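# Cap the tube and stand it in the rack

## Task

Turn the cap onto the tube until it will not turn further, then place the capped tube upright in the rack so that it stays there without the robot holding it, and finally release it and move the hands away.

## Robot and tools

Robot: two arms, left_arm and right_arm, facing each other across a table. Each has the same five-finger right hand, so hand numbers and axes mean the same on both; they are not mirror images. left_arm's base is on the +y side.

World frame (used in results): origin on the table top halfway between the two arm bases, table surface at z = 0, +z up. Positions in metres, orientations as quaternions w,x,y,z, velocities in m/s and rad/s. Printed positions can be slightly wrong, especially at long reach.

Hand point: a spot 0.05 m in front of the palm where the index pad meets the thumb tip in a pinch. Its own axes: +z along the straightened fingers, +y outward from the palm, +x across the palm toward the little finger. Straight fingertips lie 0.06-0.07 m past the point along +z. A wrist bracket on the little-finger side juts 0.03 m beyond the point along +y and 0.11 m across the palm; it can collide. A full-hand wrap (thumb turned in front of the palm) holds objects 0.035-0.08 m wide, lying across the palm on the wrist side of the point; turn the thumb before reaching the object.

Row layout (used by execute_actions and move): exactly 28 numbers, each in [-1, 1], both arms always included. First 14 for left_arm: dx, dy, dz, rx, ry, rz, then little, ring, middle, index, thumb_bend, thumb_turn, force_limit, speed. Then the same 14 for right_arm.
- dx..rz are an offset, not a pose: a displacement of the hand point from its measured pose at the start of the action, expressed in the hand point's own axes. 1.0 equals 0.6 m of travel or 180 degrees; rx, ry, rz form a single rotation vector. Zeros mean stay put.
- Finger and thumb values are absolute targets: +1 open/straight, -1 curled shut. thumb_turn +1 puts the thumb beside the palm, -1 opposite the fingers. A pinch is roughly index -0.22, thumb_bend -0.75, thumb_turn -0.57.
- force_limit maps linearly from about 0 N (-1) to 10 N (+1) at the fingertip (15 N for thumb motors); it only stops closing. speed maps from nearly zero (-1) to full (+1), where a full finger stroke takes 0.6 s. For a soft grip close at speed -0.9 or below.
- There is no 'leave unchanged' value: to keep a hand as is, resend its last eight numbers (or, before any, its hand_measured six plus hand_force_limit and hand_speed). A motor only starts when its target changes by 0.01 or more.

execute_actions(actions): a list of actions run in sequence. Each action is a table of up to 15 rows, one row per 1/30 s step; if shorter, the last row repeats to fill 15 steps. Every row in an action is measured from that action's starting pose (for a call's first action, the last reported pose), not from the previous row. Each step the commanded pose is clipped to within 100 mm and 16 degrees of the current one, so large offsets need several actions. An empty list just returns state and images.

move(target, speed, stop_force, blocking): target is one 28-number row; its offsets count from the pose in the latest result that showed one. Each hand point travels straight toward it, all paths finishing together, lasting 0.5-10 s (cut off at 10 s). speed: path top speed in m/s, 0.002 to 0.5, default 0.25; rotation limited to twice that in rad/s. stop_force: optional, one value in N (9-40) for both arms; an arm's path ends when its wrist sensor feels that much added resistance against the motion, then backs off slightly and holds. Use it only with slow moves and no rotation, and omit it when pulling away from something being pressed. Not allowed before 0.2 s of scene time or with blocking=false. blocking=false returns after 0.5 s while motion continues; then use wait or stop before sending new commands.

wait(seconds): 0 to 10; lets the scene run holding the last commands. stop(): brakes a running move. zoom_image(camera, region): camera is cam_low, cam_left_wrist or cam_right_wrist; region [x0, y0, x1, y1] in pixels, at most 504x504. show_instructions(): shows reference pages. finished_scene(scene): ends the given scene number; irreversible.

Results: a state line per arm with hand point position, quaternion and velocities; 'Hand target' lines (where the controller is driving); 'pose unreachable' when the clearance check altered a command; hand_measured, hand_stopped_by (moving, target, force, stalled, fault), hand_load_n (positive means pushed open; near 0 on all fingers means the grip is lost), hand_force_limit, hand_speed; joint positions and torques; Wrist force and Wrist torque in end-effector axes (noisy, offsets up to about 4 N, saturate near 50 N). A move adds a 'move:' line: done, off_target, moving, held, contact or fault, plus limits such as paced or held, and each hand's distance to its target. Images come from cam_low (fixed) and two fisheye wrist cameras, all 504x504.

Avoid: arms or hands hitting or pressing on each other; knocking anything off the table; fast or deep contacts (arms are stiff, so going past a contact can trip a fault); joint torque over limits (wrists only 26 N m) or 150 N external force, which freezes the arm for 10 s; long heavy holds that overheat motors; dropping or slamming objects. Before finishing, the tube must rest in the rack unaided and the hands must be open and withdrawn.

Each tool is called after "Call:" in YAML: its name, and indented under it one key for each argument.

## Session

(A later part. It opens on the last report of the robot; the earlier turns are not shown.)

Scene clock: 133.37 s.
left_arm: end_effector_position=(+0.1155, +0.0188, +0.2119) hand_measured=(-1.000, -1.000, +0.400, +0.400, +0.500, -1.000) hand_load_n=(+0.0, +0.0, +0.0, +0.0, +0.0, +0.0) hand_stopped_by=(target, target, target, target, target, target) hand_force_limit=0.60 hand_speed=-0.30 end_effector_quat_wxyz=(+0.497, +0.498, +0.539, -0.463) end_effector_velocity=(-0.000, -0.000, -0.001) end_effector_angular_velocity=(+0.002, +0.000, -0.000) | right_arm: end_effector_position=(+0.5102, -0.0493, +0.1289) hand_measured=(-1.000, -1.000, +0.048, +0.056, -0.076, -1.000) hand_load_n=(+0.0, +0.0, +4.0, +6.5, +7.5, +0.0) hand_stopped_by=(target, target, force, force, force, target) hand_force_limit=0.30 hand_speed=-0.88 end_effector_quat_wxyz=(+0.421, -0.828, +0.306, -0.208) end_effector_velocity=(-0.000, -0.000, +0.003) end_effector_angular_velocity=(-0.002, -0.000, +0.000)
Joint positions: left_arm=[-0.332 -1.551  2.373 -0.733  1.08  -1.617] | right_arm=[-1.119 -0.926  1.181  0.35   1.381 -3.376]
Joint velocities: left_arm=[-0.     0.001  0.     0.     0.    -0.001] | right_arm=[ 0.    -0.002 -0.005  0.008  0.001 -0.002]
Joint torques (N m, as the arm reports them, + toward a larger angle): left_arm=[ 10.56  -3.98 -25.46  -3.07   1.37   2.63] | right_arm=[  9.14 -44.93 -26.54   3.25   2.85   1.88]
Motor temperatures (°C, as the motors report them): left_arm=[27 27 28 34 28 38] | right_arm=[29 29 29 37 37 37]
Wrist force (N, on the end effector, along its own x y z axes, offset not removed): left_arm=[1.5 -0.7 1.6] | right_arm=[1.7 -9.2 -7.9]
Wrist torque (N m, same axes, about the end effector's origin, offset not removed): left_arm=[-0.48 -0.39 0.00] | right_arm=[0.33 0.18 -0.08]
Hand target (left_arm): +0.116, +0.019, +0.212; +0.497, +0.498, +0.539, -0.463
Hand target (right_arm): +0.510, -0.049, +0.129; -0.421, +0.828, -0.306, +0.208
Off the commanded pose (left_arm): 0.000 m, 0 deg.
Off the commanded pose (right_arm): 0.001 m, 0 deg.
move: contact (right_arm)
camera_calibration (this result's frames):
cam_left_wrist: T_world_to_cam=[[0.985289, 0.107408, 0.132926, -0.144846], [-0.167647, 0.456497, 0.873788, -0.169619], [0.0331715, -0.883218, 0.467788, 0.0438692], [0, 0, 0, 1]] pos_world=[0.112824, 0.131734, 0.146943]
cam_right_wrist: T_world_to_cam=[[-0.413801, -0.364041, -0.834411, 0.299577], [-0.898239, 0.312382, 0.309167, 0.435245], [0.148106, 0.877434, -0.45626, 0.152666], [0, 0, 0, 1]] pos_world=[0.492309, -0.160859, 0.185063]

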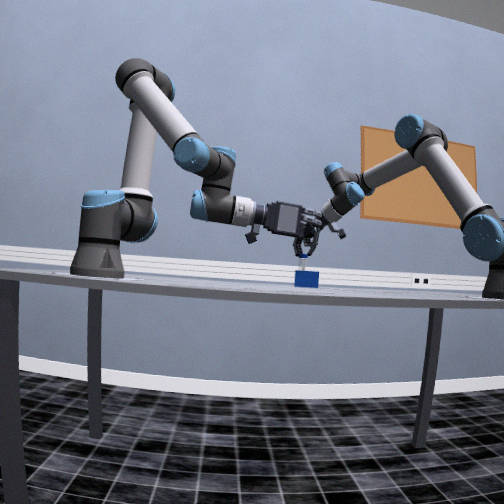

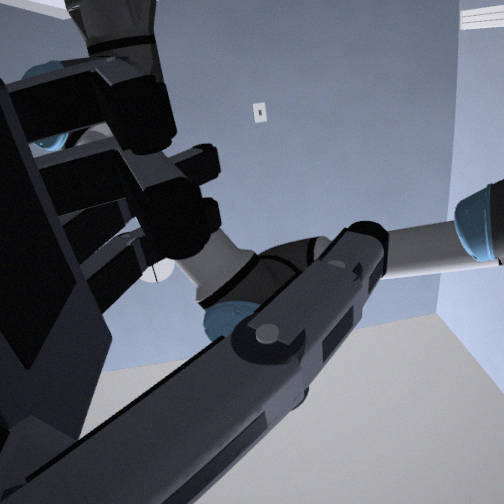

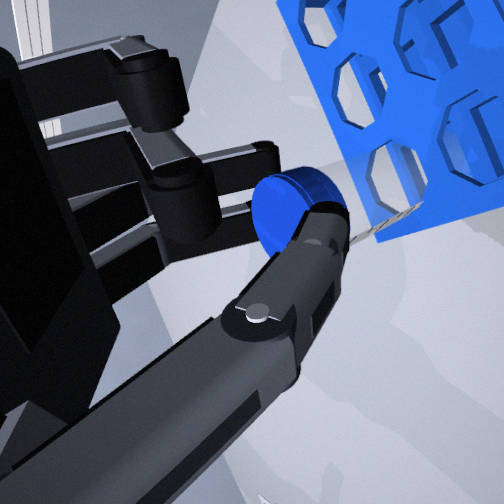

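Call:
move:
  target: [0,0,0,0,0,0,-1,-1,0.4,0.4,0.5,-1,0.6,-0.3,0,0,0,0,0,0,-1,-1,0.3,0.3,0.35,-1,0,0]

Call:
move:
  target: [0,0,0,0,0,0,-1,-1,0.4,0.4,0.5,-1,0.6,-0.3,0.017,-0.165,-0.112,0,0,0,-1,-1,0.3,0.3,0.35,-1,0,0]
  speed: 0.1

Scene clock: 134.37 s.
left_arm: end_effector_position=(+0.1155, +0.0188, +0.2119) hand_measured=(-1.000, -1.000, +0.400, +0.400, +0.500, -1.000) hand_load_n=(+0.0, +0.0, +0.0, +0.0, +0.0, +0.0) hand_stopped_by=(target, target, target, target, target, target) hand_force_limit=0.60 hand_speed=-0.30 end_effector_quat_wxyz=(+0.497, +0.498, +0.539, -0.463) end_effector_velocity=(-0.001, -0.000, -0.001) end_effector_angular_velocity=(+0.002, -0.001, -0.001) | right_arm: end_effector_position=(+0.5102, -0.0493, +0.1289) hand_measured=(-1.000, -1.000, +0.300, +0.300, +0.350, -1.000) hand_load_n=(+0.0, +0.0, +0.0, +0.0, +0.0, +0.0) hand_stopped_by=(target, target, target, target, target, target) hand_force_limit=0.00 hand_speed=0.00 end_effector_quat_wxyz=(+0.421, -0.828, +0.306, -0.208) end_effector_velocity=(-0.000, -0.001, -0.001) end_effector_angular_velocity=(-0.002, +0.001, +0.000)
Joint positions: left_arm=[-0.332 -1.551  2.373 -0.733  1.08  -1.617] | right_arm=[-1.119 -0.926  1.181  0.35   1.381 -3.376]
Joint velocities: left_arm=[-0.001  0.002  0.     0.     0.     0.   ] | right_arm=[-0.     0.001  0.     0.001  0.001 -0.002]
Joint torques (N m, as the arm reports them, + toward a larger angle): left_arm=[ 10.76  -4.72 -26.39  -3.01   1.39   2.63] | right_arm=[  5.17 -36.16  -7.89  -1.43   1.57   1.19]
Motor temperatures (°C, as the motors report them): left_arm=[27 27 28 34 28 38] | right_arm=[29 29 29 37 37 37]
Wrist force (N, on the end effector, along its own x y z axes, offset not removed): left_arm=[1.7 -1.0 3.1] | right_arm=[-1.5 -1.2 -3.1]
Wrist torque (N m, same axes, about the end effector's origin, offset not removed): left_arm=[-0.55 -0.48 0.00] | right_arm=[0.16 0.43 -0.19]
Hand target (left_arm): +0.116, +0.019, +0.212; +0.497, +0.498, +0.539, -0.463
Hand target (right_arm): +0.510, -0.049, +0.129; -0.421, +0.828, -0.306, +0.208
Off the commanded pose (left_arm): 0.000 m, 0 deg.
Off the commanded pose (right_arm): 0.000 m, 0 deg.
move: done
camera_calibration (this result's frames):
cam_left_wrist: T_world_to_cam=[[0.985289, 0.107408, 0.132926, -0.144846], [-0.167647, 0.456497, 0.873788, -0.169619], [0.0331717, -0.883218, 0.467788, 0.0438693], [0, 0, 0, 1]] pos_world=[0.112824, 0.131734, 0.146943]
cam_right_wrist: T_world_to_cam=[[-0.413752, -0.364013, -0.834448, 0.299612], [-0.898255, 0.312382, 0.30912, 0.435248], [0.148143, 0.877446, -0.456225, 0.152668], [0, 0, 0, 1]] pos_world=[0.492313, -0.160859, 0.185118]

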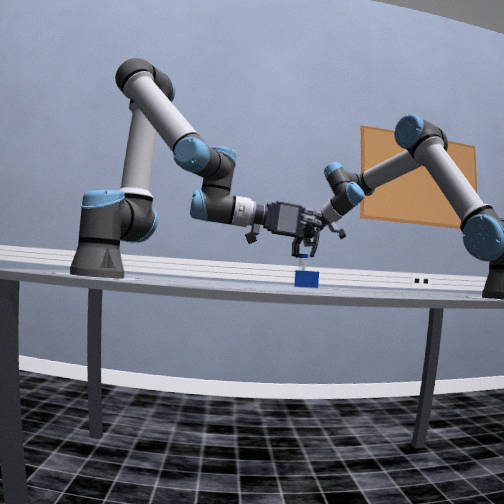

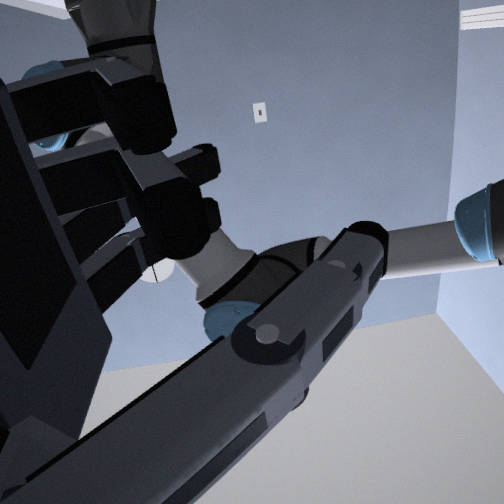

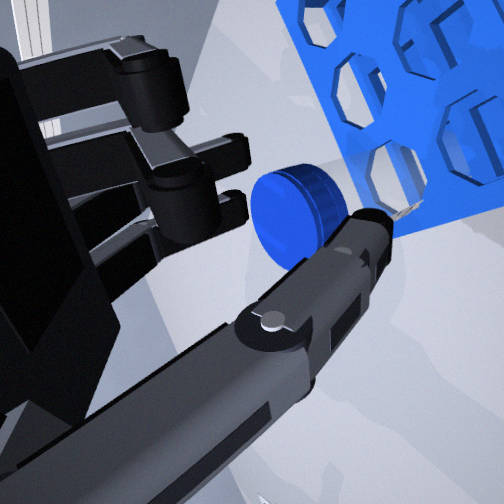

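Scene clock: 136.07 s.
left_arm: end_effector_position=(+0.1155, +0.0188, +0.2119) hand_measured=(-1.000, -1.000, +0.400, +0.400, +0.500, -1.000) hand_load_n=(+0.0, +0.0, +0.0, +0.0, +0.0, +0.0) hand_stopped_by=(target, target, target, target, target, target) hand_force_limit=0.60 hand_speed=-0.30 end_effector_quat_wxyz=(+0.497, +0.498, +0.539, -0.463) end_effector_velocity=(-0.000, +0.000, +0.000) end_effector_angular_velocity=(-0.001, +0.000, -0.000) | right_arm: end_effector_position=(+0.5102, -0.0493, +0.2488) hand_measured=(-1.000, -1.000, +0.300, +0.300, +0.350, -1.000) hand_load_n=(+0.0, +0.0, +0.0, +0.0, +0.0, +0.0) hand_stopped_by=(target, target, target, target, target, target) hand_force_limit=0.00 hand_speed=0.00 end_effector_quat_wxyz=(+0.421, -0.828, +0.306, -0.208) end_effector_velocity=(+0.000, +0.000, +0.003) end_effector_angular_velocity=(+0.001, +0.000, -0.001)
Joint positions: left_arm=[-0.332 -1.551  2.373 -0.733  1.08  -1.617] | right_arm=[-1.119 -0.962  0.933  0.635  1.381 -3.376]
Joint velocities: left_arm=[-0.    -0.001  0.    -0.     0.     0.   ] | right_arm=[-0.     0.001 -0.008  0.006  0.     0.002]
Joint torques (N m, as the arm reports them, + toward a larger angle): left_arm=[ 11.91  -4.74 -26.36  -2.92   1.42   2.65] | right_arm=[  7.89 -36.9  -33.42   1.97  -1.44  -2.41]
Motor temperatures (°C, as the motors report them): left_arm=[27 27 28 34 28 38] | right_arm=[29 29 29 37 37 37]
Wrist force (N, on the end effector, along its own x y z axes, offset not removed): left_arm=[1.5 -0.9 1.6] | right_arm=[3.9 -3.3 -3.7]
Wrist torque (N m, same axes, about the end effector's origin, offset not removed): left_arm=[-0.42 -0.44 0.08] | right_arm=[0.10 -0.43 0.02]
Hand target (left_arm): +0.116, +0.019, +0.212; +0.497, +0.498, +0.539, -0.463
Hand target (right_arm): +0.510, -0.049, +0.249; -0.421, +0.828, -0.306, +0.208
Off the commanded pose (left_arm): 0.000 m, 0 deg.
Off the commanded pose (right_arm): 0.000 m, 0 deg.
move: done
camera_calibration (this result's frames):
cam_left_wrist: T_world_to_cam=[[0.985289, 0.107408, 0.132926, -0.144846], [-0.167647, 0.456497, 0.873788, -0.169619], [0.0331715, -0.883218, 0.467788, 0.0438693], [0, 0, 0, 1]] pos_world=[0.112824, 0.131734, 0.146943]
cam_right_wrist: T_world_to_cam=[[-0.41365, -0.363889, -0.834553, 0.39965], [-0.898292, 0.312343, 0.309052, 0.398174], [0.148206, 0.877512, -0.456079, 0.207306], [0, 0, 0, 1]] pos_world=[0.492268, -0.160852, 0.30502]

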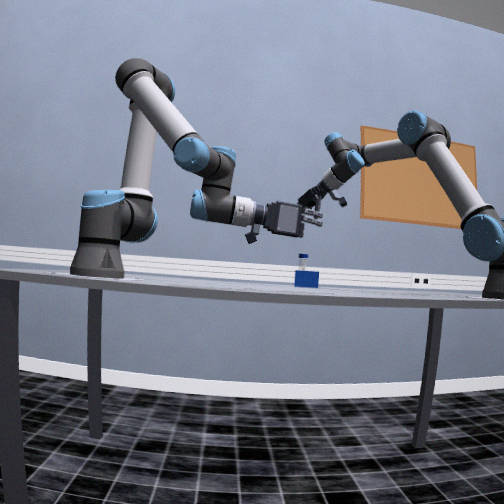

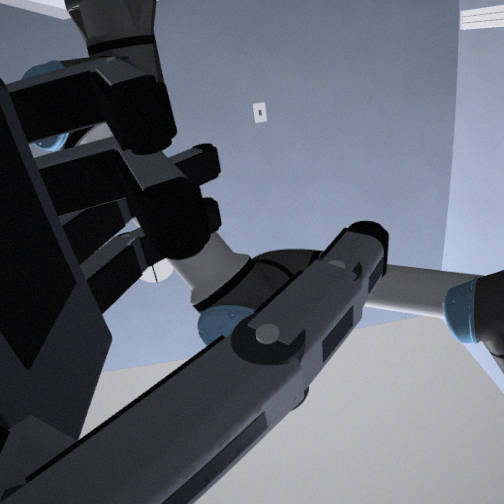

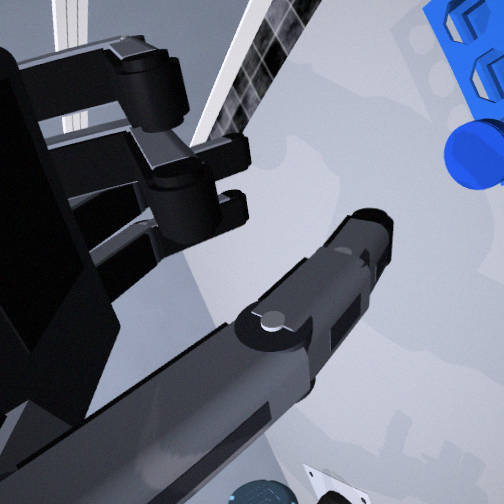

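Call:
finished_scene:
  scene: 2

The scene is finished: the task was done.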